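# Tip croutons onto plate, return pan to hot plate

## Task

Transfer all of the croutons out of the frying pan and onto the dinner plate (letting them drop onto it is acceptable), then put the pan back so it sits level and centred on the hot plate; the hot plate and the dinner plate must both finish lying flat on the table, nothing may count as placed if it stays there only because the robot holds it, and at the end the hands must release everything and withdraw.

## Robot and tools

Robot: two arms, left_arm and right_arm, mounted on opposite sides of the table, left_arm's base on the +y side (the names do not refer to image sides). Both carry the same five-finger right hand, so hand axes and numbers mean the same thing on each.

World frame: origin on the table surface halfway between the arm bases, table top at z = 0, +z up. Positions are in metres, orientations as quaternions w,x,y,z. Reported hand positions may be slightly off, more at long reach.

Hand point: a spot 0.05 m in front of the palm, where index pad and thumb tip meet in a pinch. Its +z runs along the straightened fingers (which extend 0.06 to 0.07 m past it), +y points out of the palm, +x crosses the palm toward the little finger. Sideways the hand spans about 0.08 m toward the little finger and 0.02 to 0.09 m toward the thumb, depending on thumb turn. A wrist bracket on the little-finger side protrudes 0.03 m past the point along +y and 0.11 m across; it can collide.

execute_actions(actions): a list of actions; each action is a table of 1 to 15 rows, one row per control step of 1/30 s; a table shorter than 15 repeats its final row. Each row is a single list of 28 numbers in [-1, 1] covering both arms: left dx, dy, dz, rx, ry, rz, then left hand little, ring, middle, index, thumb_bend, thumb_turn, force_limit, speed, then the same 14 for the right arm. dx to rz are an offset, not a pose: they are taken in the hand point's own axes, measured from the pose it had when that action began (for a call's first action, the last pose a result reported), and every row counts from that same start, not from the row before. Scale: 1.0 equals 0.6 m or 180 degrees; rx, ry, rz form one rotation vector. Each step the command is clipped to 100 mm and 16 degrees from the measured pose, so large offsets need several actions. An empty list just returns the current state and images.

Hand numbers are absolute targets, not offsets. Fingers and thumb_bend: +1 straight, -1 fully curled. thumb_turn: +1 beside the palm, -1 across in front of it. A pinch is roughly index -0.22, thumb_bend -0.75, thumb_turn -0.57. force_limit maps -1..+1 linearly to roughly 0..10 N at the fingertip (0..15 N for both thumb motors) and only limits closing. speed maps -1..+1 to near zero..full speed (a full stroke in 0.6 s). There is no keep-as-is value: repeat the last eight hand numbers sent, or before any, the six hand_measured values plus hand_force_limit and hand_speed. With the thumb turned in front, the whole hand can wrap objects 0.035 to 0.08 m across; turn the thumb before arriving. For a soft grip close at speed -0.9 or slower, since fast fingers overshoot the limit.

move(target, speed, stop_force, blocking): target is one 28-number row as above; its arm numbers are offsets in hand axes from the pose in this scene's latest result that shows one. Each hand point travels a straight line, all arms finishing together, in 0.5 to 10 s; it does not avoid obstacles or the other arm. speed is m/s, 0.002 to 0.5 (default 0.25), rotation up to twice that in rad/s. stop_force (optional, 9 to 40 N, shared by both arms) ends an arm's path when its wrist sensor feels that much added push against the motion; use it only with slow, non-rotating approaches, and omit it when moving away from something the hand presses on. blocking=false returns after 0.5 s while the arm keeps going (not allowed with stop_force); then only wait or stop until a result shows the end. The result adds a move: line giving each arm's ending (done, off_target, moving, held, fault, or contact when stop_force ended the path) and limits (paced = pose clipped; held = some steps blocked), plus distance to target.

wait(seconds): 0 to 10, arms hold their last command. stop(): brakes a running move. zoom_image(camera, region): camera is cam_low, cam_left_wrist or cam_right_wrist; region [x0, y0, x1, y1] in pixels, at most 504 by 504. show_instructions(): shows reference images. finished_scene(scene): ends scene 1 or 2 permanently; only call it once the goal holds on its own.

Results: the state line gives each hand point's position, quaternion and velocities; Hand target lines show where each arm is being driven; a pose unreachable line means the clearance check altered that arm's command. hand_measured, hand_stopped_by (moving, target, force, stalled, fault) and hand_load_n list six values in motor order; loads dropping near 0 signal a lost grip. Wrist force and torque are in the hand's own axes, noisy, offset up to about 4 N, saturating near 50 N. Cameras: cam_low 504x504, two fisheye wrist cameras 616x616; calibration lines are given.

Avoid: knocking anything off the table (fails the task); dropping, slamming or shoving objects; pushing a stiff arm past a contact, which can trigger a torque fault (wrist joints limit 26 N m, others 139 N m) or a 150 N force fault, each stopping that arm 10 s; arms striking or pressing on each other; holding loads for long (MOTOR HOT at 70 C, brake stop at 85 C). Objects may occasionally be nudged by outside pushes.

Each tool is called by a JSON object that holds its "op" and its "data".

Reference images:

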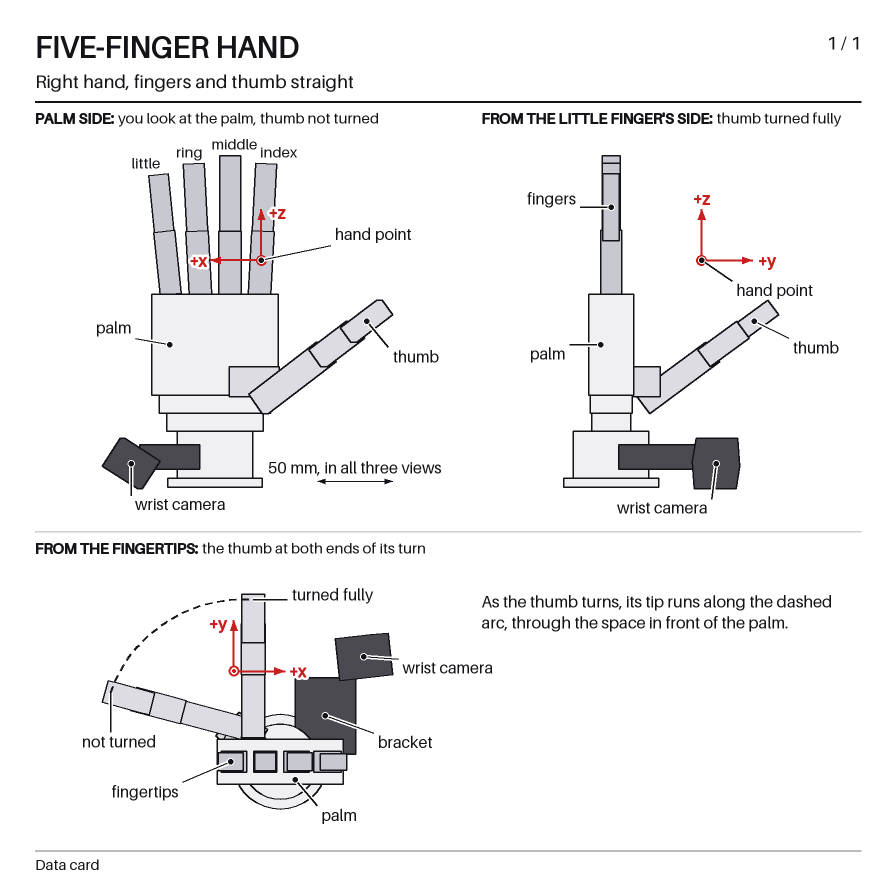

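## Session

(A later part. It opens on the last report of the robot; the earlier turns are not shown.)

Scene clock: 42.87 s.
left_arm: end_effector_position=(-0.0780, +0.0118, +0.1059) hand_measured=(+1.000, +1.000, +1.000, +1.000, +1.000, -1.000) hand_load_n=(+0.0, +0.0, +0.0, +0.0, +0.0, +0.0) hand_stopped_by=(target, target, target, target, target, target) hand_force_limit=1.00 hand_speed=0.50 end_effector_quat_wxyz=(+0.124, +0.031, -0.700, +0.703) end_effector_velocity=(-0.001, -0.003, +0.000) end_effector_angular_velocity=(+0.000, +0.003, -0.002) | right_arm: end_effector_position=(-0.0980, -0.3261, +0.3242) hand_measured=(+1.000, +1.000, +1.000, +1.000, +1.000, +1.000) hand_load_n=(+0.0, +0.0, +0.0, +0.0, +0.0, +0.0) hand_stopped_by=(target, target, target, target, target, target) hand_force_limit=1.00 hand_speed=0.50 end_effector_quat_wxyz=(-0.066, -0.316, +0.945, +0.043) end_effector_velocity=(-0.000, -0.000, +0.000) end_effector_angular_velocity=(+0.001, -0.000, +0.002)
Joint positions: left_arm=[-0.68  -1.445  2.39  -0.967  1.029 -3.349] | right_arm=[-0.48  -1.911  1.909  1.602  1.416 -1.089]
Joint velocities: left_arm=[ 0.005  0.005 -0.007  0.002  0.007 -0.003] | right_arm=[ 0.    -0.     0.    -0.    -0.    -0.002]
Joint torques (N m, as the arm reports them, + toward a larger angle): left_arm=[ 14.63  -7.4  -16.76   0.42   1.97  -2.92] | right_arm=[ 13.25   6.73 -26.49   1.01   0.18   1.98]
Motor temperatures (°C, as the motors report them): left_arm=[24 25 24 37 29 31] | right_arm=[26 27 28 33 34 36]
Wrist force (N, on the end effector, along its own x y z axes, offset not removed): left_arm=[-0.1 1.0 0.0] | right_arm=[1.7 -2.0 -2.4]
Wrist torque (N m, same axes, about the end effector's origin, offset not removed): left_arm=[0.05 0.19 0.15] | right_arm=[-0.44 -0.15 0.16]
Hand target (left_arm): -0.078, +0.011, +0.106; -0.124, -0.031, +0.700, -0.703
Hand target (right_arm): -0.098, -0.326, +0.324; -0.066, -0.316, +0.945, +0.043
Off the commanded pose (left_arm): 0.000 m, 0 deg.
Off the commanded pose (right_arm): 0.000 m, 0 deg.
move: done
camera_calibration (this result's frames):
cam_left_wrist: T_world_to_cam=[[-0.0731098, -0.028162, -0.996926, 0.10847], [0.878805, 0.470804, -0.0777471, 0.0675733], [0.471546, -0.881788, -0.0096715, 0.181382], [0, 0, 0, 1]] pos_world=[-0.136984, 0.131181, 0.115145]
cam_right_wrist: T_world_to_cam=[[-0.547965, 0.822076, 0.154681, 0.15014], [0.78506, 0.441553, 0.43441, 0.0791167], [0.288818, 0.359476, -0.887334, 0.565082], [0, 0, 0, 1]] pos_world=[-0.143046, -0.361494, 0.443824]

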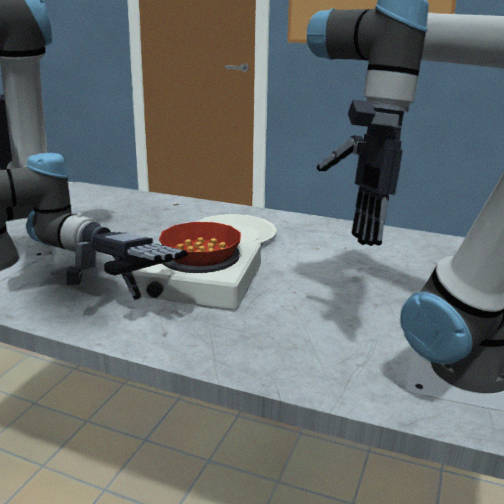

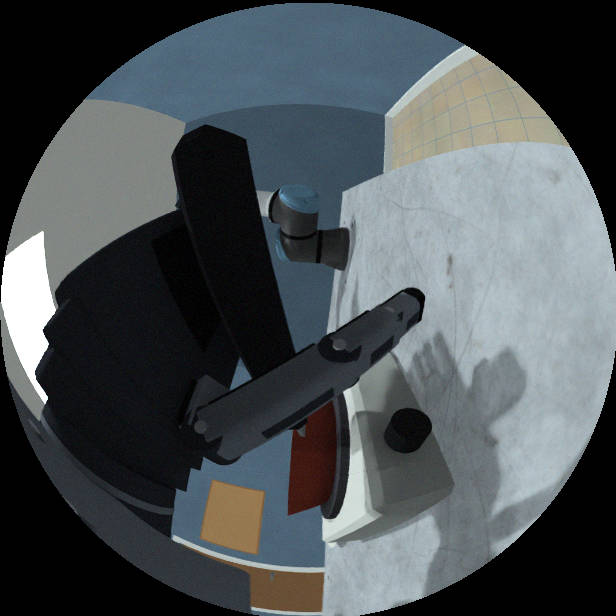

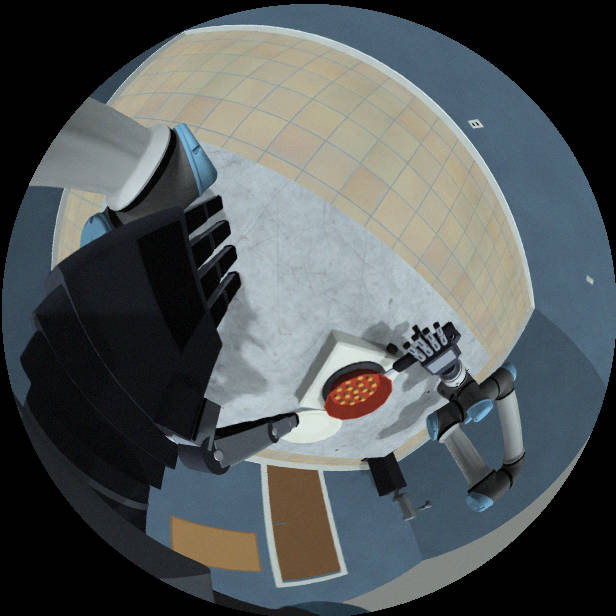

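{"op": "move", "data": {"target": [0,0.018,0,0,0,0,1,1,1,1,1,-1,1,0.5,0,0,0,0,0,0,1,1,1,1,1,1,1,0.5], "speed": 0.03}}

{"op": "move", "data": {"target": [0,0,0,0,0,0,-1,-1,-1,-1,1,-1,1,0,0,0,0,0,0,0,1,1,1,1,1,1,1,0.5]}}

{"op": "move", "data": {"target": [0,0,0,0,0,0,-1,-1,-1,-1,-1,-1,1,0,0,0,0,0,0,0,1,1,1,1,1,1,1,0.5]}}

{"op": "move", "data": {"target": [0.018,-0.08,0,0,0,0,-1,-1,-1,-1,-1,-1,1,0,0,0,0,0,0,0,1,1,1,1,1,1,1,0.5], "speed": 0.05}}

Scene clock: 45.43 s.
left_arm: end_effector_position=(-0.0803, +0.0119, +0.0957) hand_measured=(+1.000, +1.000, +1.000, +1.000, +1.000, -1.000) hand_load_n=(+0.0, +0.0, +0.0, +0.0, +0.0, +0.0) hand_stopped_by=(target, target, target, target, target, target) hand_force_limit=1.00 hand_speed=0.50 end_effector_quat_wxyz=(+0.124, +0.031, -0.700, +0.703) end_effector_velocity=(-0.000, +0.000, -0.003) end_effector_angular_velocity=(-0.000, -0.001, +0.002) | right_arm: end_effector_position=(-0.0980, -0.3261, +0.3242) hand_measured=(+1.000, +1.000, +1.000, +1.000, +1.000, +1.000) hand_load_n=(+0.0, +0.0, +0.0, +0.0, +0.0, +0.0) hand_stopped_by=(target, target, target, target, target, target) hand_force_limit=1.00 hand_speed=0.50 end_effector_quat_wxyz=(-0.066, -0.316, +0.945, +0.043) end_effector_velocity=(+0.000, -0.000, -0.000) end_effector_angular_velocity=(-0.000, -0.000, +0.001)
Joint positions: left_arm=[-0.687 -1.415  2.398 -1.005  1.023 -3.349] | right_arm=[-0.48  -1.911  1.909  1.602  1.416 -1.089]
Joint velocities: left_arm=[-0.002  0.009  0.003 -0.012 -0.004  0.001] | right_arm=[-0.     0.     0.001 -0.     0.    -0.001]
Joint torques (N m, as the arm reports them, + toward a larger angle): left_arm=[-15.64  -6.87  -5.61  -3.42  -2.48   2.4 ] | right_arm=[ 13.52   7.06 -26.32   0.96   0.2    1.97]
Motor temperatures (°C, as the motors report them): left_arm=[24 25 24 37 29 31] | right_arm=[26 27 28 33 34 36]
Wrist force (N, on the end effector, along its own x y z axes, offset not removed): left_arm=[0.1 -2.5 -0.8] | right_arm=[1.1 -1.7 -0.5]
Wrist torque (N m, same axes, about the end effector's origin, offset not removed): left_arm=[-0.27 0.33 0.13] | right_arm=[-0.42 -0.10 0.07]
Hand target (left_arm): -0.080, +0.012, +0.095; -0.124, -0.031, +0.700, -0.703
Hand target (right_arm): -0.098, -0.326, +0.324; -0.066, -0.316, +0.945, +0.043
Off the commanded pose (left_arm): 0.000 m, 0 deg.
Off the commanded pose (right_arm): 0.000 m, 0 deg.
move: done
camera_calibration (this result's frames):
cam_left_wrist: T_world_to_cam=[[-0.0731586, -0.0280872, -0.996925, 0.0981871], [0.87881, 0.470795, -0.0777549, 0.0687416], [0.471531, -0.881795, -0.00975937, 0.182427], [0, 0, 0, 1]] pos_world=[-0.139248, 0.131258, 0.105011]
cam_right_wrist: T_world_to_cam=[[-0.547965, 0.822076, 0.154681, 0.15014], [0.78506, 0.441553, 0.43441, 0.0791168], [0.288818, 0.359476, -0.887334, 0.565082], [0, 0, 0, 1]] pos_world=[-0.143046, -0.361494, 0.443824]

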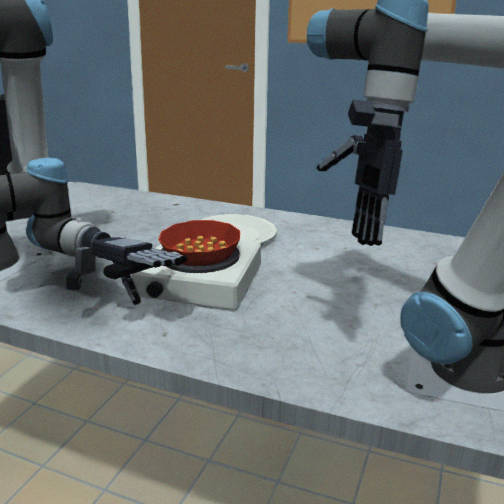

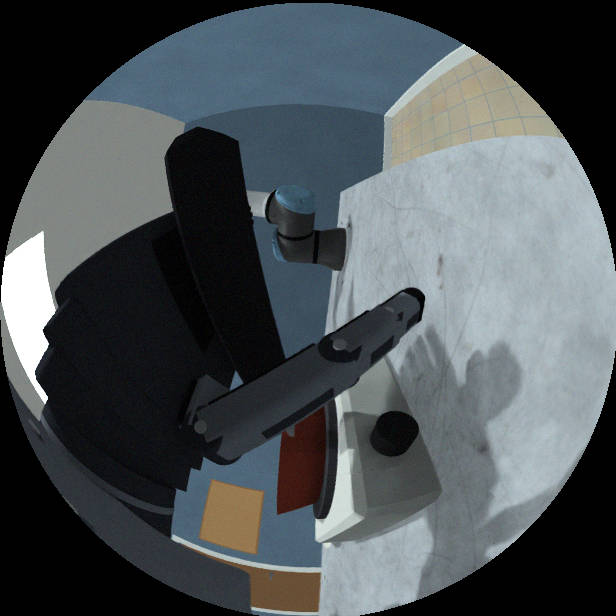

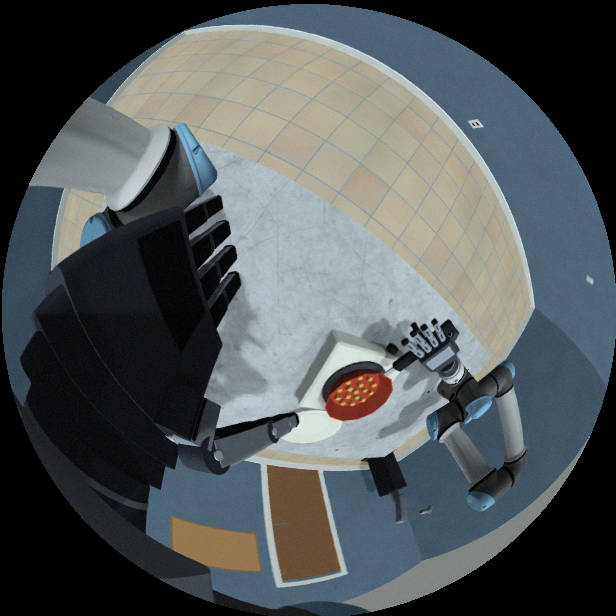

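Scene clock: 46.90 s.
left_arm: end_effector_position=(-0.0803, +0.0119, +0.0958) hand_measured=(-0.974, -0.968, -0.986, -0.996, +1.000, -1.000) hand_load_n=(+10.5, +10.0, +12.0, +10.5, +0.0, +0.0) hand_stopped_by=(force, force, force, force, target, target) hand_force_limit=1.00 hand_speed=0.00 end_effector_quat_wxyz=(+0.124, +0.031, -0.700, +0.703) end_effector_velocity=(-0.000, +0.000, -0.000) end_effector_angular_velocity=(+0.000, -0.000, -0.001) | right_arm: end_effector_position=(-0.0980, -0.3261, +0.3242) hand_measured=(+1.000, +1.000, +1.000, +1.000, +1.000, +1.000) hand_load_n=(+0.0, +0.0, +0.0, +0.0, +0.0, +0.0) hand_stopped_by=(target, target, target, target, target, target) hand_force_limit=1.00 hand_speed=0.50 end_effector_quat_wxyz=(-0.066, -0.316, +0.945, +0.043) end_effector_velocity=(+0.000, +0.000, -0.000) end_effector_angular_velocity=(-0.000, -0.000, -0.000)
Joint positions: left_arm=[-0.687 -1.416  2.398 -1.005  1.023 -3.349] | right_arm=[-0.48  -1.911  1.909  1.602  1.416 -1.089]
Joint velocities: left_arm=[-0.001  0.     0.     0.     0.001  0.   ] | right_arm=[ 0.  0.  0. -0.  0.  0.]
Joint torques (N m, as the arm reports them, + toward a larger angle): left_arm=[  9.43 -12.44 -13.94   0.76   2.58  -4.09] | right_arm=[ 13.15   6.59 -26.2    0.93   0.16   1.95]
Motor temperatures (°C, as the motors report them): left_arm=[24 25 24 37 29 31] | right_arm=[26 27 28 33 34 36]
Wrist force (N, on the end effector, along its own x y z axes, offset not removed): left_arm=[2.0 -23.8 -11.5] | right_arm=[-1.8 -3.7 -1.9]
Wrist torque (N m, same axes, about the end effector's origin, offset not removed): left_arm=[-0.43 -1.20 3.40] | right_arm=[-0.74 0.46 -0.15]
Hand target (left_arm): -0.080, +0.012, +0.096; -0.124, -0.031, +0.700, -0.703
Hand target (right_arm): -0.098, -0.326, +0.324; -0.066, -0.316, +0.945, +0.043
Off the commanded pose (left_arm): 0.000 m, 0 deg.
Off the commanded pose (right_arm): 0.000 m, 0 deg.
move: done
camera_calibration (this result's frames):
cam_left_wrist: T_world_to_cam=[[-0.0730085, -0.0282451, -0.996931, 0.0982823], [0.878832, 0.470762, -0.0776974, 0.0687727], [0.471512, -0.881808, -0.00954698, 0.182398], [0, 0, 0, 1]] pos_world=[-0.139267, 0.13124, 0.105065]
cam_right_wrist: T_world_to_cam=[[-0.547965, 0.822075, 0.154681, 0.15014], [0.78506, 0.441553, 0.43441, 0.0791166], [0.288818, 0.359476, -0.887334, 0.565082], [0, 0, 0, 1]] pos_world=[-0.143046, -0.361494, 0.443824]

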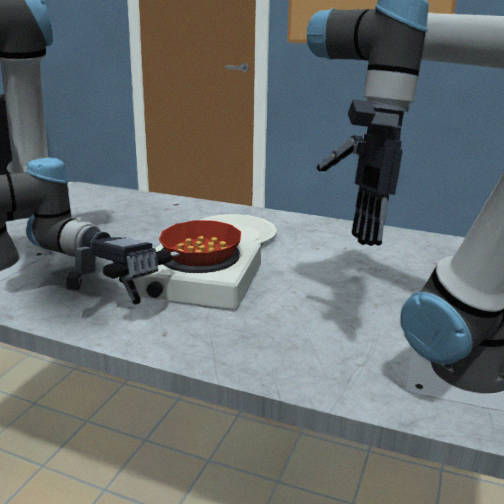

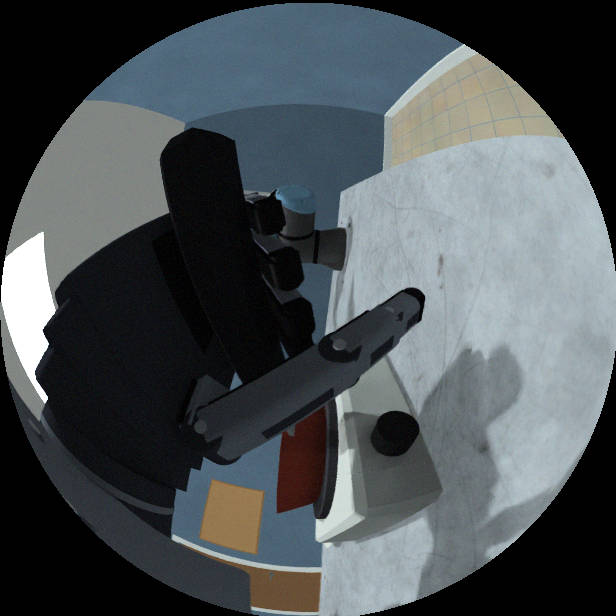

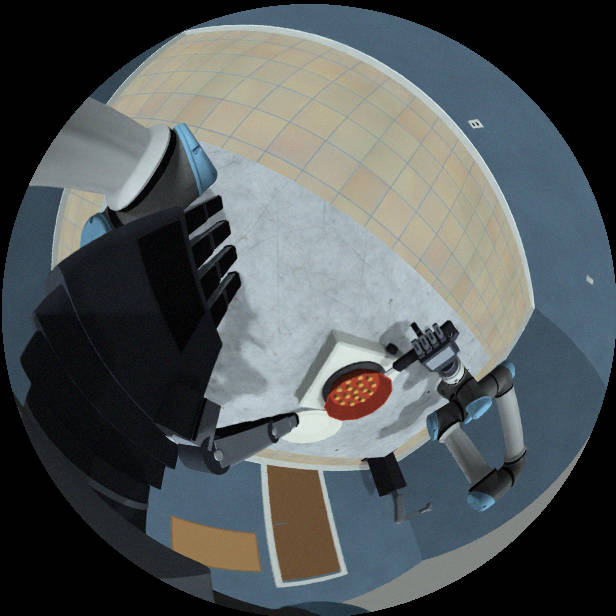

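Scene clock: 48.23 s.
left_arm: end_effector_position=(-0.0803, +0.0119, +0.0958) hand_measured=(-0.974, -0.968, -0.986, -0.996, -0.060, -1.000) hand_load_n=(+10.5, +10.0, +10.0, +10.0, +15.0, +4.0) hand_stopped_by=(force, force, force, force, force, target) hand_force_limit=1.00 hand_speed=0.00 end_effector_quat_wxyz=(+0.124, +0.031, -0.700, +0.703) end_effector_velocity=(-0.000, +0.000, -0.000) end_effector_angular_velocity=(+0.000, -0.000, +0.000) | right_arm: end_effector_position=(-0.0980, -0.3261, +0.3242) hand_measured=(+1.000, +1.000, +1.000, +1.000, +1.000, +1.000) hand_load_n=(+0.0, +0.0, +0.0, +0.0, +0.0, +0.0) hand_stopped_by=(target, target, target, target, target, target) hand_force_limit=1.00 hand_speed=0.50 end_effector_quat_wxyz=(-0.066, -0.316, +0.945, +0.043) end_effector_velocity=(-0.000, +0.001, +0.001) end_effector_angular_velocity=(+0.002, +0.002, +0.001)
Joint positions: left_arm=[-0.687 -1.416  2.398 -1.005  1.023 -3.349] | right_arm=[-0.48  -1.911  1.909  1.602  1.416 -1.089]
Joint velocities: left_arm=[-0.  0.  0.  0. -0. -0.] | right_arm=[ 0.     0.    -0.001 -0.    -0.002 -0.001]
Joint torques (N m, as the arm reports them, + toward a larger angle): left_arm=[  7.77 -12.41 -14.06   0.66   2.32  -4.88] | right_arm=[ 13.49   7.12 -27.08   0.92   0.27   1.99]
Motor temperatures (°C, as the motors report them): left_arm=[24 25 24 37 29 31] | right_arm=[26 27 28 33 34 36]
Wrist force (N, on the end effector, along its own x y z axes, offset not removed): left_arm=[3.3 -25.3 -11.5] | right_arm=[-0.3 -2.6 0.5]
Wrist torque (N m, same axes, about the end effector's origin, offset not removed): left_arm=[-0.60 -1.52 3.57] | right_arm=[-0.49 0.16 -0.10]
Hand target (left_arm): -0.080, +0.012, +0.096; -0.124, -0.031, +0.700, -0.703
Hand target (right_arm): -0.098, -0.326, +0.324; -0.066, -0.316, +0.945, +0.043
Off the commanded pose (left_arm): 0.000 m, 0 deg.
Off the commanded pose (right_arm): 0.000 m, 0 deg.
move: done
camera_calibration (this result's frames):
cam_left_wrist: T_world_to_cam=[[-0.0730086, -0.0282458, -0.996931, 0.0982826], [0.878829, 0.470769, -0.0776977, 0.0687692], [0.471519, -0.881804, -0.00954695, 0.182396], [0, 0, 0, 1]] pos_world=[-0.139264, 0.131239, 0.105066]
cam_right_wrist: T_world_to_cam=[[-0.547965, 0.822076, 0.154681, 0.15014], [0.78506, 0.441553, 0.43441, 0.0791169], [0.288818, 0.359475, -0.887334, 0.565082], [0, 0, 0, 1]] pos_world=[-0.143046, -0.361494, 0.443824]

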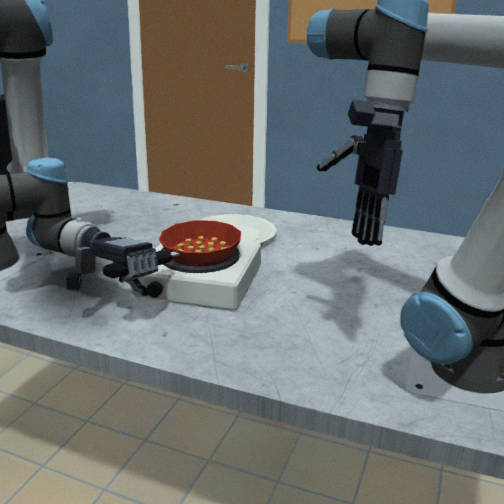

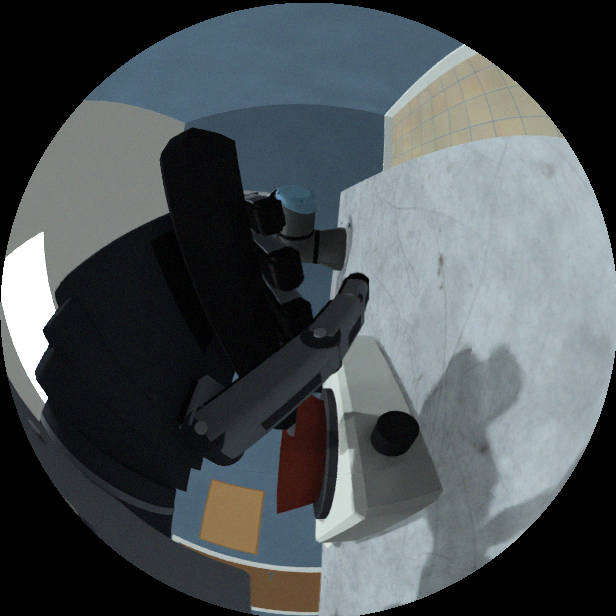

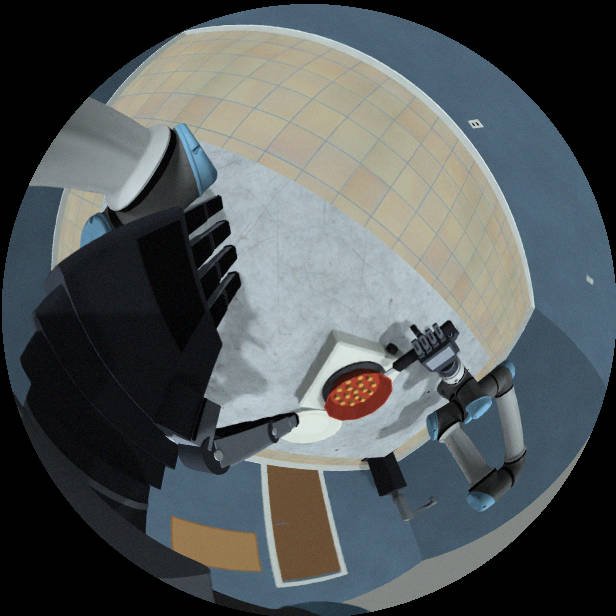

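Scene clock: 49.67 s.
left_arm: end_effector_position=(-0.0803, +0.0129, +0.1445) hand_measured=(-0.974, -0.970, -0.986, -0.996, -0.060, -1.000) hand_load_n=(+0.5, +1.0, +8.0, +7.0, +14.0, +3.5) hand_stopped_by=(force, force, force, force, force, target) hand_force_limit=1.00 hand_speed=0.00 end_effector_quat_wxyz=(+0.124, +0.031, -0.700, +0.703) end_effector_velocity=(-0.000, +0.000, +0.003) end_effector_angular_velocity=(+0.001, +0.002, +0.000) | right_arm: end_effector_position=(-0.0980, -0.3261, +0.3242) hand_measured=(+1.000, +1.000, +1.000, +1.000, +1.000, +1.000) hand_load_n=(+0.0, +0.0, +0.0, +0.0, +0.0, +0.0) hand_stopped_by=(target, target, target, target, target, target) hand_force_limit=1.00 hand_speed=0.50 end_effector_quat_wxyz=(-0.066, -0.316, +0.945, +0.043) end_effector_velocity=(-0.000, -0.000, -0.000) end_effector_angular_velocity=(-0.001, +0.000, -0.000)
Joint positions: left_arm=[-0.689 -1.547  2.351 -0.827  1.021 -3.349] | right_arm=[-0.48  -1.911  1.909  1.602  1.416 -1.089]
Joint velocities: left_arm=[-0.    -0.008 -0.004  0.013 -0.001 -0.002] | right_arm=[0.    0.    0.001 0.    0.    0.   ]
Joint torques (N m, as the arm reports them, + toward a larger angle): left_arm=[-16.21 -21.78 -22.71   0.24  -2.11  -1.31] | right_arm=[ 13.45   6.91 -26.44   0.91   0.14   1.96]
Motor temperatures (°C, as the motors report them): left_arm=[24 25 24 37 29 31] | right_arm=[26 27 28 33 34 36]
Wrist force (N, on the end effector, along its own x y z axes, offset not removed): left_arm=[-1.6 5.9 -0.5] | right_arm=[0.5 -1.1 1.6]
Wrist torque (N m, same axes, about the end effector's origin, offset not removed): left_arm=[0.40 0.29 -0.72] | right_arm=[-0.40 -0.09 0.02]
Hand target (left_arm): -0.080, +0.013, +0.145; -0.124, -0.031, +0.700, -0.703
Hand target (right_arm): -0.098, -0.326, +0.324; -0.066, -0.316, +0.945, +0.043
Off the commanded pose (left_arm): 0.000 m, 0 deg.
Off the commanded pose (right_arm): 0.000 m, 0 deg.
move: done
camera_calibration (this result's frames):
cam_left_wrist: T_world_to_cam=[[-0.0728497, -0.0284194, -0.996938, 0.146899], [0.878841, 0.470756, -0.0776396, 0.0720677], [0.47152, -0.881806, -0.00931824, 0.183709], [0, 0, 0, 1]] pos_world=[-0.139257, 0.132244, 0.153757]
cam_right_wrist: T_world_to_cam=[[-0.547965, 0.822076, 0.154681, 0.15014], [0.78506, 0.441553, 0.43441, 0.0791167], [0.288818, 0.359476, -0.887334, 0.565082], [0, 0, 0, 1]] pos_world=[-0.143046, -0.361494, 0.443824]

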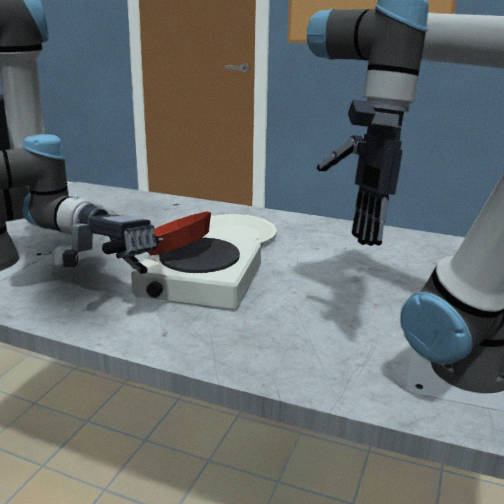

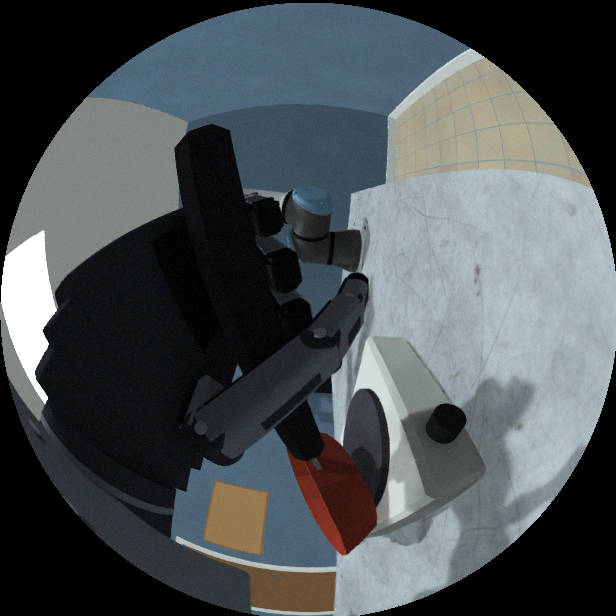

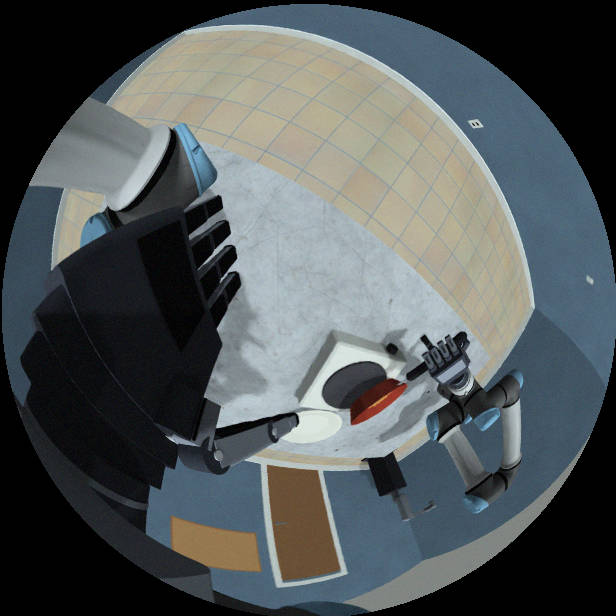

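{"op": "move", "data": {"target": [0.01,-0.05,0,-0.15,0,0.03,-0.999,-0.999,-1,-1,-0.9,-1,1,0,0,0,0,0,0,0,1,1,1,1,1,1,1,0.5], "speed": 0.1}}

{"op": "zoom_image", "data": {"camera": "cam_low", "region": [40,160,290,320]}}

Scene clock: 53.47 s.
left_arm: end_effector_position=(-0.0796, +0.0137, +0.1751) hand_measured=(-0.998, -0.996, -0.986, -0.996, -0.074, -1.000) hand_load_n=(+2.5, +7.0, +7.5, +6.5, +15.0, +4.0) hand_stopped_by=(target, target, force, force, force, target) hand_force_limit=1.00 hand_speed=0.00 end_effector_quat_wxyz=(+0.095, -0.031, -0.845, +0.526) end_effector_velocity=(-0.000, -0.000, +0.001) end_effector_angular_velocity=(+0.016, -0.005, -0.004) | right_arm: end_effector_position=(-0.0980, -0.3261, +0.3242) hand_measured=(+1.000, +1.000, +1.000, +1.000, +1.000, +1.000) hand_load_n=(+0.0, +0.0, +0.0, +0.0, +0.0, +0.0) hand_stopped_by=(target, target, target, target, target, target) hand_force_limit=1.00 hand_speed=0.50 end_effector_quat_wxyz=(-0.066, -0.316, +0.945, +0.043) end_effector_velocity=(-0.000, +0.000, +0.000) end_effector_angular_velocity=(+0.001, +0.000, -0.000)
Joint positions: left_arm=[-0.576 -1.514  1.928  0.054  1.253 -3.44 ] | right_arm=[-0.48  -1.911  1.909  1.602  1.416 -1.089]
Joint velocities: left_arm=[ 0.004  0.007 -0.017  0.027  0.009 -0.001] | right_arm=[-0.    -0.    -0.001  0.    -0.001  0.   ]
Joint torques (N m, as the arm reports them, + toward a larger angle): left_arm=[ 14.91 -12.81 -24.72   1.66   1.33  -1.79] | right_arm=[ 13.82   6.68 -26.65   0.93   0.2    2.11]
Motor temperatures (°C, as the motors report them): left_arm=[24 25 24 37 29 31] | right_arm=[26 27 28 33 34 36]
Wrist force (N, on the end effector, along its own x y z axes, offset not removed): left_arm=[-2.4 7.2 1.7] | right_arm=[0.6 -1.2 -2.9]
Wrist torque (N m, same axes, about the end effector's origin, offset not removed): left_arm=[0.60 0.95 -0.77] | right_arm=[-0.20 0.02 -0.18]
Hand target (left_arm): -0.080, +0.014, +0.175; -0.095, +0.031, +0.845, -0.525
Hand target (right_arm): -0.098, -0.326, +0.324; -0.066, -0.316, +0.945, +0.043
Off the commanded pose (left_arm): 0.000 m, 0 deg.
Off the commanded pose (right_arm): 0.000 m, 0 deg.
move: done
camera_calibration (this result's frames):
cam_left_wrist: T_world_to_cam=[[0.095612, 0.40037, -0.911352, 0.16999], [0.906852, 0.342491, 0.245601, 0.0207824], [0.410462, -0.849943, -0.33033, 0.235289], [0, 0, 0, 1]] pos_world=[-0.131677, 0.124806, 0.22754]
cam_right_wrist: T_world_to_cam=[[-0.547965, 0.822075, 0.154681, 0.15014], [0.785059, 0.441553, 0.43441, 0.0791168], [0.288818, 0.359476, -0.887334, 0.565082], [0, 0, 0, 1]] pos_world=[-0.143046, -0.361494, 0.443824]

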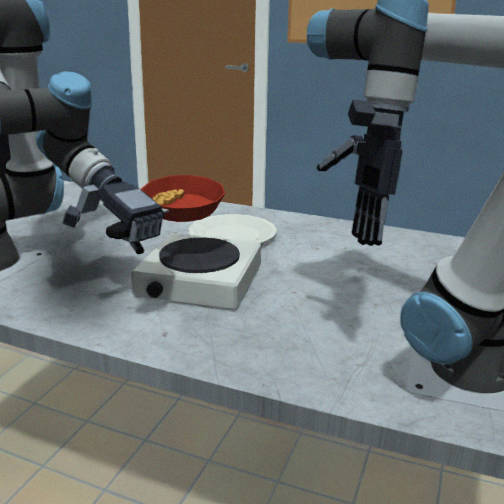

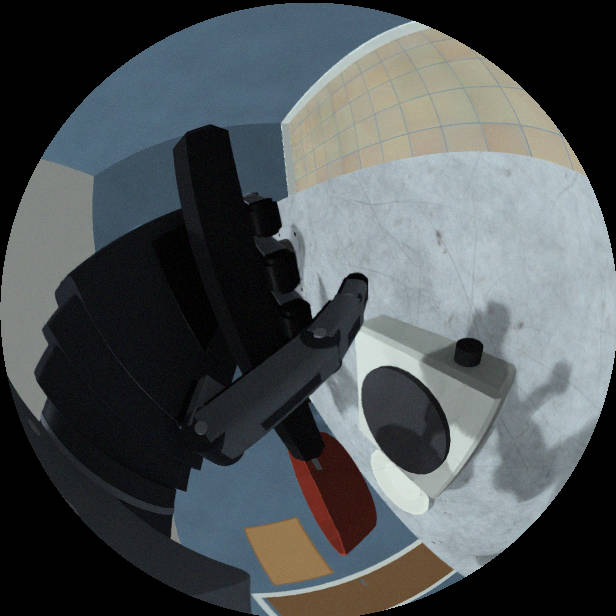

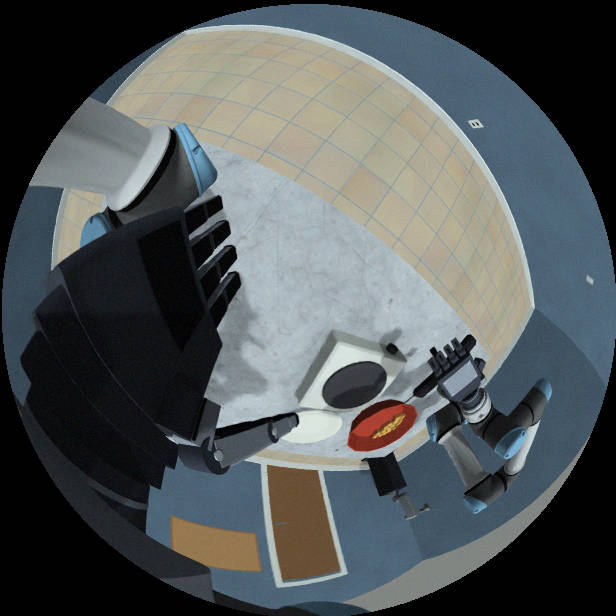

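Region (40, 160, 290, 320) of cam_low's 504x504 image, scaled by 2.016, with more detail than that image has; it fills the top 323 rows of this view, and the rest is white.

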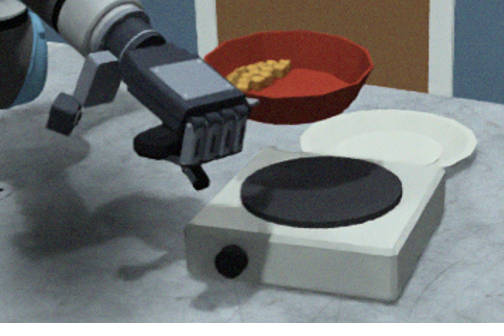

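{"op": "move", "data": {"target": [-0.333,-0.083,-0.1,0.038,0.111,-0.221,-0.999,-0.999,-1,-1,-0.9,-1,1,0,0,0,0,0,0,0,1,1,1,1,1,1,1,0.5], "speed": 0.1}}

Scene clock: 59.63 s.
left_arm: end_effector_position=(+0.1290, +0.0145, +0.2201) hand_measured=(-0.998, -0.996, -0.986, -0.996, -0.074, -1.000) hand_load_n=(+2.5, +6.0, +7.5, +4.0, +15.0, +4.0) hand_stopped_by=(target, target, force, force, force, target) hand_force_limit=1.00 hand_speed=0.00 end_effector_quat_wxyz=(+0.411, +0.173, -0.744, +0.498) end_effector_velocity=(+0.003, -0.001, +0.000) end_effector_angular_velocity=(-0.001, +0.012, -0.001) | right_arm: end_effector_position=(-0.0980, -0.3261, +0.3242) hand_measured=(+1.000, +1.000, +1.000, +1.000, +1.000, +1.000) hand_load_n=(+0.0, +0.0, +0.0, +0.0, +0.0, +0.0) hand_stopped_by=(target, target, target, target, target, target) hand_force_limit=1.00 hand_speed=0.50 end_effector_quat_wxyz=(-0.066, -0.316, +0.945, +0.043) end_effector_velocity=(+0.000, -0.000, -0.000) end_effector_angular_velocity=(-0.000, -0.002, +0.001)
Joint positions: left_arm=[ 0.291 -1.384  1.807 -0.193  2.318 -3.903] | right_arm=[-0.48  -1.911  1.909  1.602  1.416 -1.089]
Joint velocities: left_arm=[ 0.009  0.007 -0.005 -0.008  0.012 -0.013] | right_arm=[ 0.    -0.     0.    -0.     0.002 -0.001]
Joint torques (N m, as the arm reports them, + toward a larger angle): left_arm=[ 15.66 -17.65 -24.65  -3.64   2.41  -2.11] | right_arm=[ 13.74   6.85 -25.69   0.95   0.17   1.94]
Motor temperatures (°C, as the motors report them): left_arm=[24 25 24 37 29 31] | right_arm=[26 27 28 33 34 36]
Wrist force (N, on the end effector, along its own x y z axes, offset not removed): left_arm=[-4.1 5.0 0.7] | right_arm=[-1.5 -3.4 -1.0]
Wrist torque (N m, same axes, about the end effector's origin, offset not removed): left_arm=[0.37 0.66 -0.37] | right_arm=[-0.30 0.50 -0.20]
Hand target (left_arm): +0.129, +0.014, +0.220; -0.412, -0.174, +0.744, -0.497
Hand target (right_arm): -0.098, -0.326, +0.324; -0.066, -0.316, +0.945, +0.043
Off the commanded pose (left_arm): 0.001 m, 0 deg.
Off the commanded pose (right_arm): 0.000 m, 0 deg.
move: done
camera_calibration (this result's frames):
cam_left_wrist: T_world_to_cam=[[-0.577187, 0.40063, -0.711583, 0.233569], [0.814634, 0.343096, -0.467608, -0.0108198], [0.0568032, -0.849577, -0.524397, 0.253534], [0, 0, 0, 1]] pos_world=[0.129226, 0.125534, 0.294097]
cam_right_wrist: T_world_to_cam=[[-0.547965, 0.822076, 0.154681, 0.15014], [0.78506, 0.441553, 0.43441, 0.0791165], [0.288818, 0.359476, -0.887334, 0.565082], [0, 0, 0, 1]] pos_world=[-0.143046, -0.361494, 0.443824]

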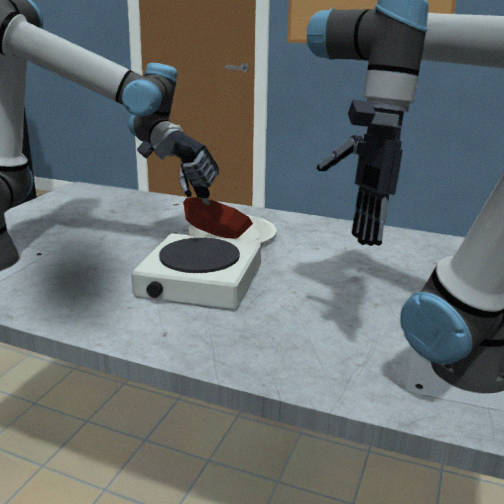

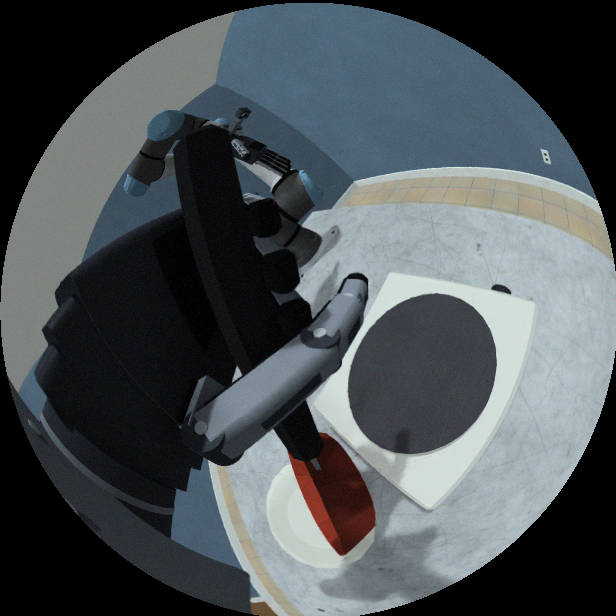

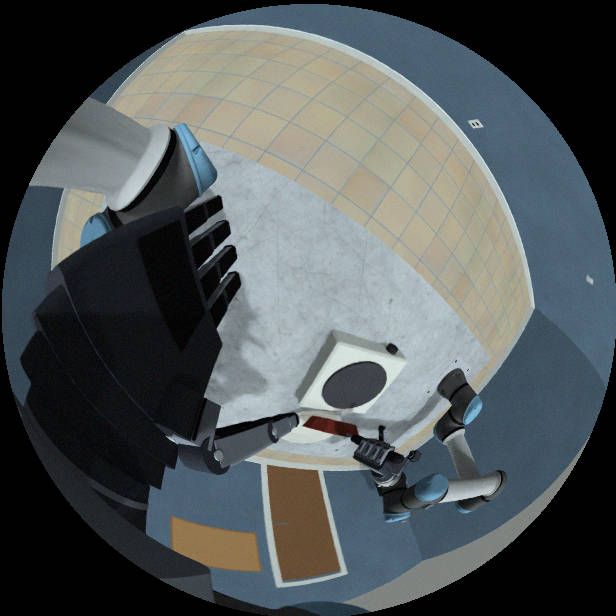

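{"op": "move", "data": {"target": [0.006,-0.249,-0.125,0.034,0.099,-0.196,-0.999,-0.999,-1,-1,-0.9,-1,1,0,0,0,0,0,0,0,1,1,1,1,1,1,1,0.5], "speed": 0.05}}

Scene clock: 67.63 s.
left_arm: end_effector_position=(+0.2059, +0.0148, +0.2821) hand_measured=(-0.998, -0.996, -0.986, -0.998, -0.074, -1.000) hand_load_n=(+1.0, +3.5, +7.5, +0.5, +15.0, +4.0) hand_stopped_by=(target, target, force, force, force, target) hand_force_limit=1.00 hand_speed=0.00 end_effector_quat_wxyz=(+0.554, +0.272, -0.644, +0.452) end_effector_velocity=(+0.000, +0.000, -0.000) end_effector_angular_velocity=(-0.000, -0.000, +0.000) | right_arm: end_effector_position=(-0.0980, -0.3261, +0.3242) hand_measured=(+1.000, +1.000, +1.000, +1.000, +1.000, +1.000) hand_load_n=(+0.0, +0.0, +0.0, +0.0, +0.0, +0.0) hand_stopped_by=(target, target, target, target, target, target) hand_force_limit=1.00 hand_speed=0.50 end_effector_quat_wxyz=(-0.066, -0.316, +0.945, +0.043) end_effector_velocity=(-0.000, -0.000, -0.000) end_effector_angular_velocity=(-0.000, +0.001, -0.000)
Joint positions: left_arm=[ 0.509 -1.289  1.676 -0.429  2.576 -4.463] | right_arm=[-0.48  -1.911  1.909  1.602  1.416 -1.089]
Joint velocities: left_arm=[ 0.     0.    -0.     0.     0.     0.001] | right_arm=[ 0.    -0.     0.     0.    -0.001 -0.   ]
Joint torques (N m, as the arm reports them, + toward a larger angle): left_arm=[-16.64 -38.2  -13.87   0.67  -2.33   2.48] | right_arm=[ 13.21   6.88 -25.99   0.91   0.25   2.04]
Motor temperatures (°C, as the motors report them): left_arm=[24 25 24 37 29 31] | right_arm=[26 27 28 33 34 36]
Wrist force (N, on the end effector, along its own x y z axes, offset not removed): left_arm=[-7.0 3.7 0.2] | right_arm=[-0.6 -4.3 -0.3]
Wrist torque (N m, same axes, about the end effector's origin, offset not removed): left_arm=[0.31 0.70 -0.31] | right_arm=[-0.88 -0.01 -0.11]
Hand target (left_arm): +0.206, +0.015, +0.282; +0.554, +0.271, -0.644, +0.452
Hand target (right_arm): -0.098, -0.326, +0.324; -0.066, -0.316, +0.945, +0.043
Off the commanded pose (left_arm): 0.068 m, 16 deg; orientation clipped at the last step of the last action.
Off the commanded pose (right_arm): 0.000 m, 0 deg.
move: held (left_arm); limits=paced,held; held on 87 of 216 steps (left_arm), including the last (left_arm)
pose unreachable (left arm): on one or more control steps of this call, first in action 0 (counted from 0), this arm could not follow its commanded pose, so it was not sent that pose on those steps. On the call's last step it was still not sent that pose. It may still have moved: this result reports where it is.
cause: the commanded pose would bring two parts of the arm too close to each other (joints 4 (wrist 1) to 6 (wrist 3) lie between them).
camera_calibration (this result's frames):
cam_left_wrist: T_world_to_cam=[[-0.813827, 0.400408, -0.421141, 0.288746], [0.559327, 0.343187, -0.75457, 0.0890129], [-0.157606, -0.849645, -0.503254, 0.320114], [0, 0, 0, 1]] pos_world=[0.235654, 0.125819, 0.349868]
cam_right_wrist: T_world_to_cam=[[-0.547965, 0.822075, 0.154681, 0.15014], [0.785059, 0.441553, 0.434411, 0.0791166], [0.288818, 0.359476, -0.887334, 0.565082], [0, 0, 0, 1]] pos_world=[-0.143046, -0.361494, 0.443824]

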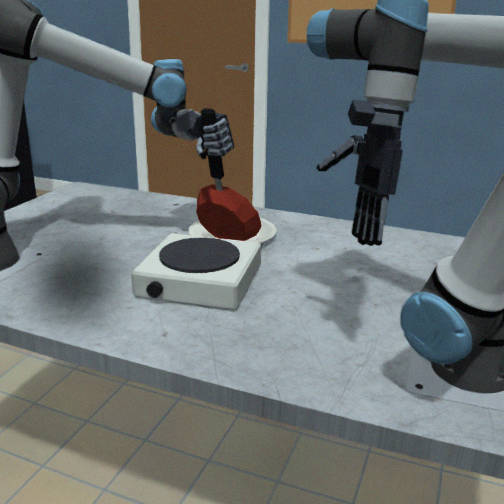

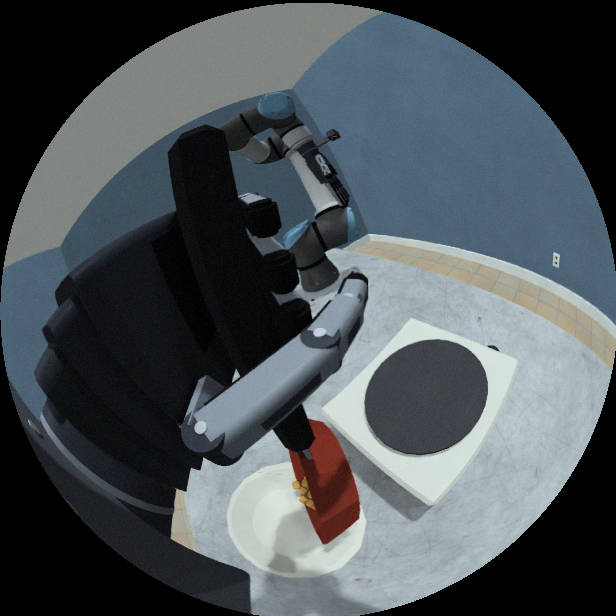

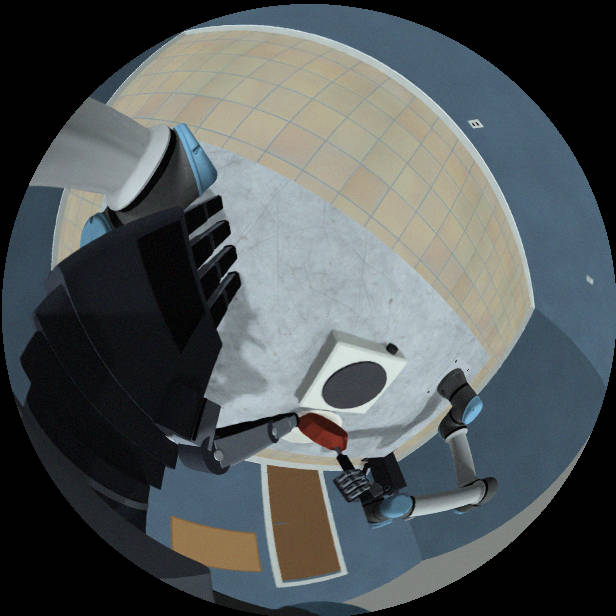

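{"op": "move", "data": {"target": [-0.005,-0.24,0,0.16,-0.02,-0.11,-0.999,-0.999,-1,-1,-0.9,-1,1,0,-0.2,0,0,0,0,0,1,1,1,1,1,1,1,0.5], "speed": 0.06}}

Scene clock: 74.30 s.
left_arm: end_effector_position=(+0.2088, +0.0132, +0.2831) hand_measured=(-0.998, -0.996, -0.986, -0.998, -0.074, -1.000) hand_load_n=(+1.0, +3.5, +7.5, +0.5, +15.0, +4.0) hand_stopped_by=(target, target, force, force, force, target) hand_force_limit=1.00 hand_speed=0.00 end_effector_quat_wxyz=(+0.554, +0.278, -0.641, +0.453) end_effector_velocity=(-0.000, -0.000, +0.000) end_effector_angular_velocity=(-0.000, +0.000, +0.000) | right_arm: end_effector_position=(-0.0033, -0.2540, +0.3124) hand_measured=(+1.000, +1.000, +1.000, +1.000, +1.000, +1.000) hand_load_n=(+0.0, +0.0, +0.0, +0.0, +0.0, +0.0) hand_stopped_by=(target, target, target, target, target, target) hand_force_limit=1.00 hand_speed=0.50 end_effector_quat_wxyz=(-0.066, -0.316, +0.945, +0.043) end_effector_velocity=(+0.002, +0.002, -0.000) end_effector_angular_velocity=(-0.001, -0.001, -0.001)
Joint positions: left_arm=[ 0.511 -1.289  1.676 -0.432  2.566 -4.474] | right_arm=[-0.704 -1.709  1.797  1.546  1.426 -1.314]
Joint velocities: left_arm=[-0.     0.    -0.    -0.    -0.001 -0.   ] | right_arm=[-0.003  0.006 -0.004 -0.001  0.001 -0.002]
Joint torques (N m, as the arm reports them, + toward a larger angle): left_arm=[-12.31 -29.03 -18.76   0.23   2.11   2.41] | right_arm=[ -9.93  -4.36 -27.1    0.76   1.62  -1.91]
Motor temperatures (°C, as the motors report them): left_arm=[24 25 24 37 29 31] | right_arm=[26 27 28 33 34 36]
Wrist force (N, on the end effector, along its own x y z axes, offset not removed): left_arm=[-5.9 2.9 -0.9] | right_arm=[-0.1 -2.3 -0.1]
Wrist torque (N m, same axes, about the end effector's origin, offset not removed): left_arm=[0.23 0.58 -0.23] | right_arm=[-0.41 0.03 -0.01]
Hand target (left_arm): +0.209, +0.013, +0.283; +0.554, +0.278, -0.641, +0.453
Hand target (right_arm): -0.003, -0.254, +0.312; -0.066, -0.316, +0.945, +0.043
Off the commanded pose (left_arm): 0.141 m, 34 deg; position and orientation clipped at the last step of the last action.
Off the commanded pose (right_arm): 0.000 m, 0 deg.
move: held (left_arm); limits=paced,held; held on 153 of 164 steps (left_arm), including the last (left_arm)
pose unreachable (left arm): on one or more control steps of this call, first in action 0 (counted from 0), this arm could not follow its commanded pose, so it was not sent that pose on those steps. On the call's last step it was still not sent that pose. It may still have moved: this result reports where it is.
cause: the commanded pose would bring two parts of the arm too close to each other (joints 4 (wrist 1) to 6 (wrist 3) lie between them).
camera_calibration (this result's frames):
cam_left_wrist: T_world_to_cam=[[-0.822298, 0.391499, -0.412982, 0.291777], [0.54847, 0.351818, -0.758554, 0.0919376], [-0.151678, -0.850266, -0.504025, 0.318723], [0, 0, 0, 1]] pos_world=[0.237846, 0.124424, 0.350883]
cam_right_wrist: T_world_to_cam=[[-0.547958, 0.822091, 0.154626, 0.144625], [0.785125, 0.441652, 0.434191, -0.0218358], [0.288653, 0.359319, -0.887451, 0.501385], [0, 0, 0, 1]] pos_world=[-0.0483343, -0.289408, 0.432073]

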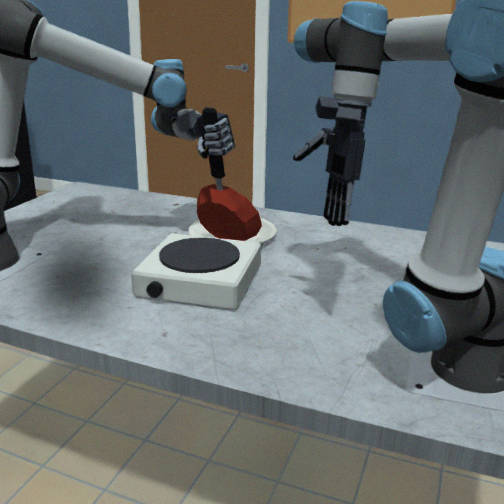

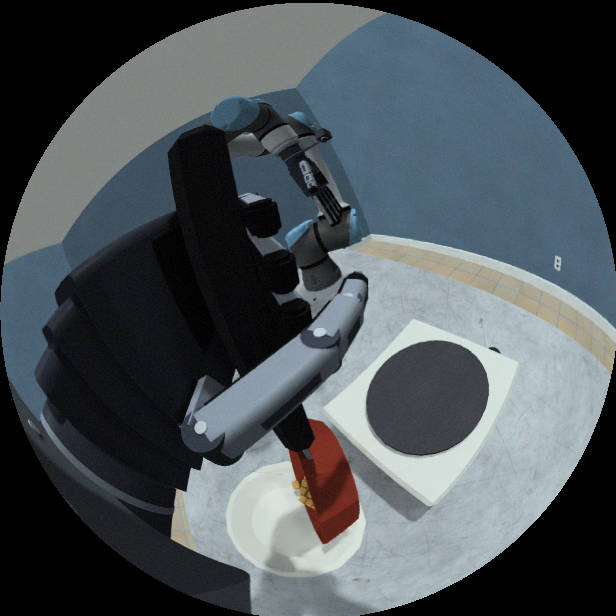

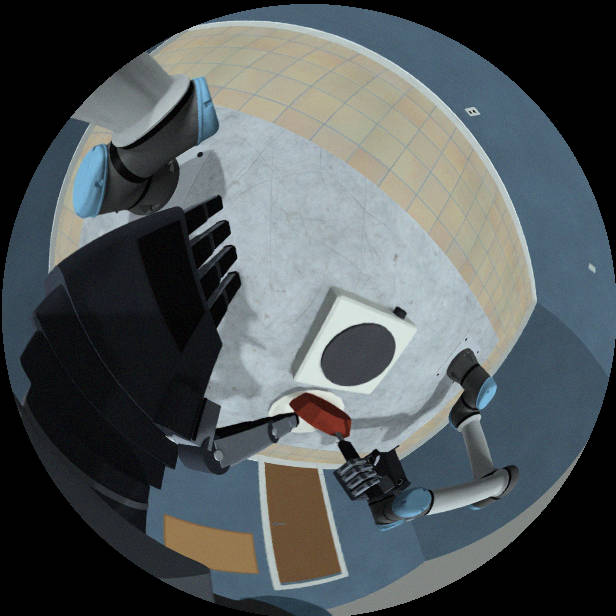

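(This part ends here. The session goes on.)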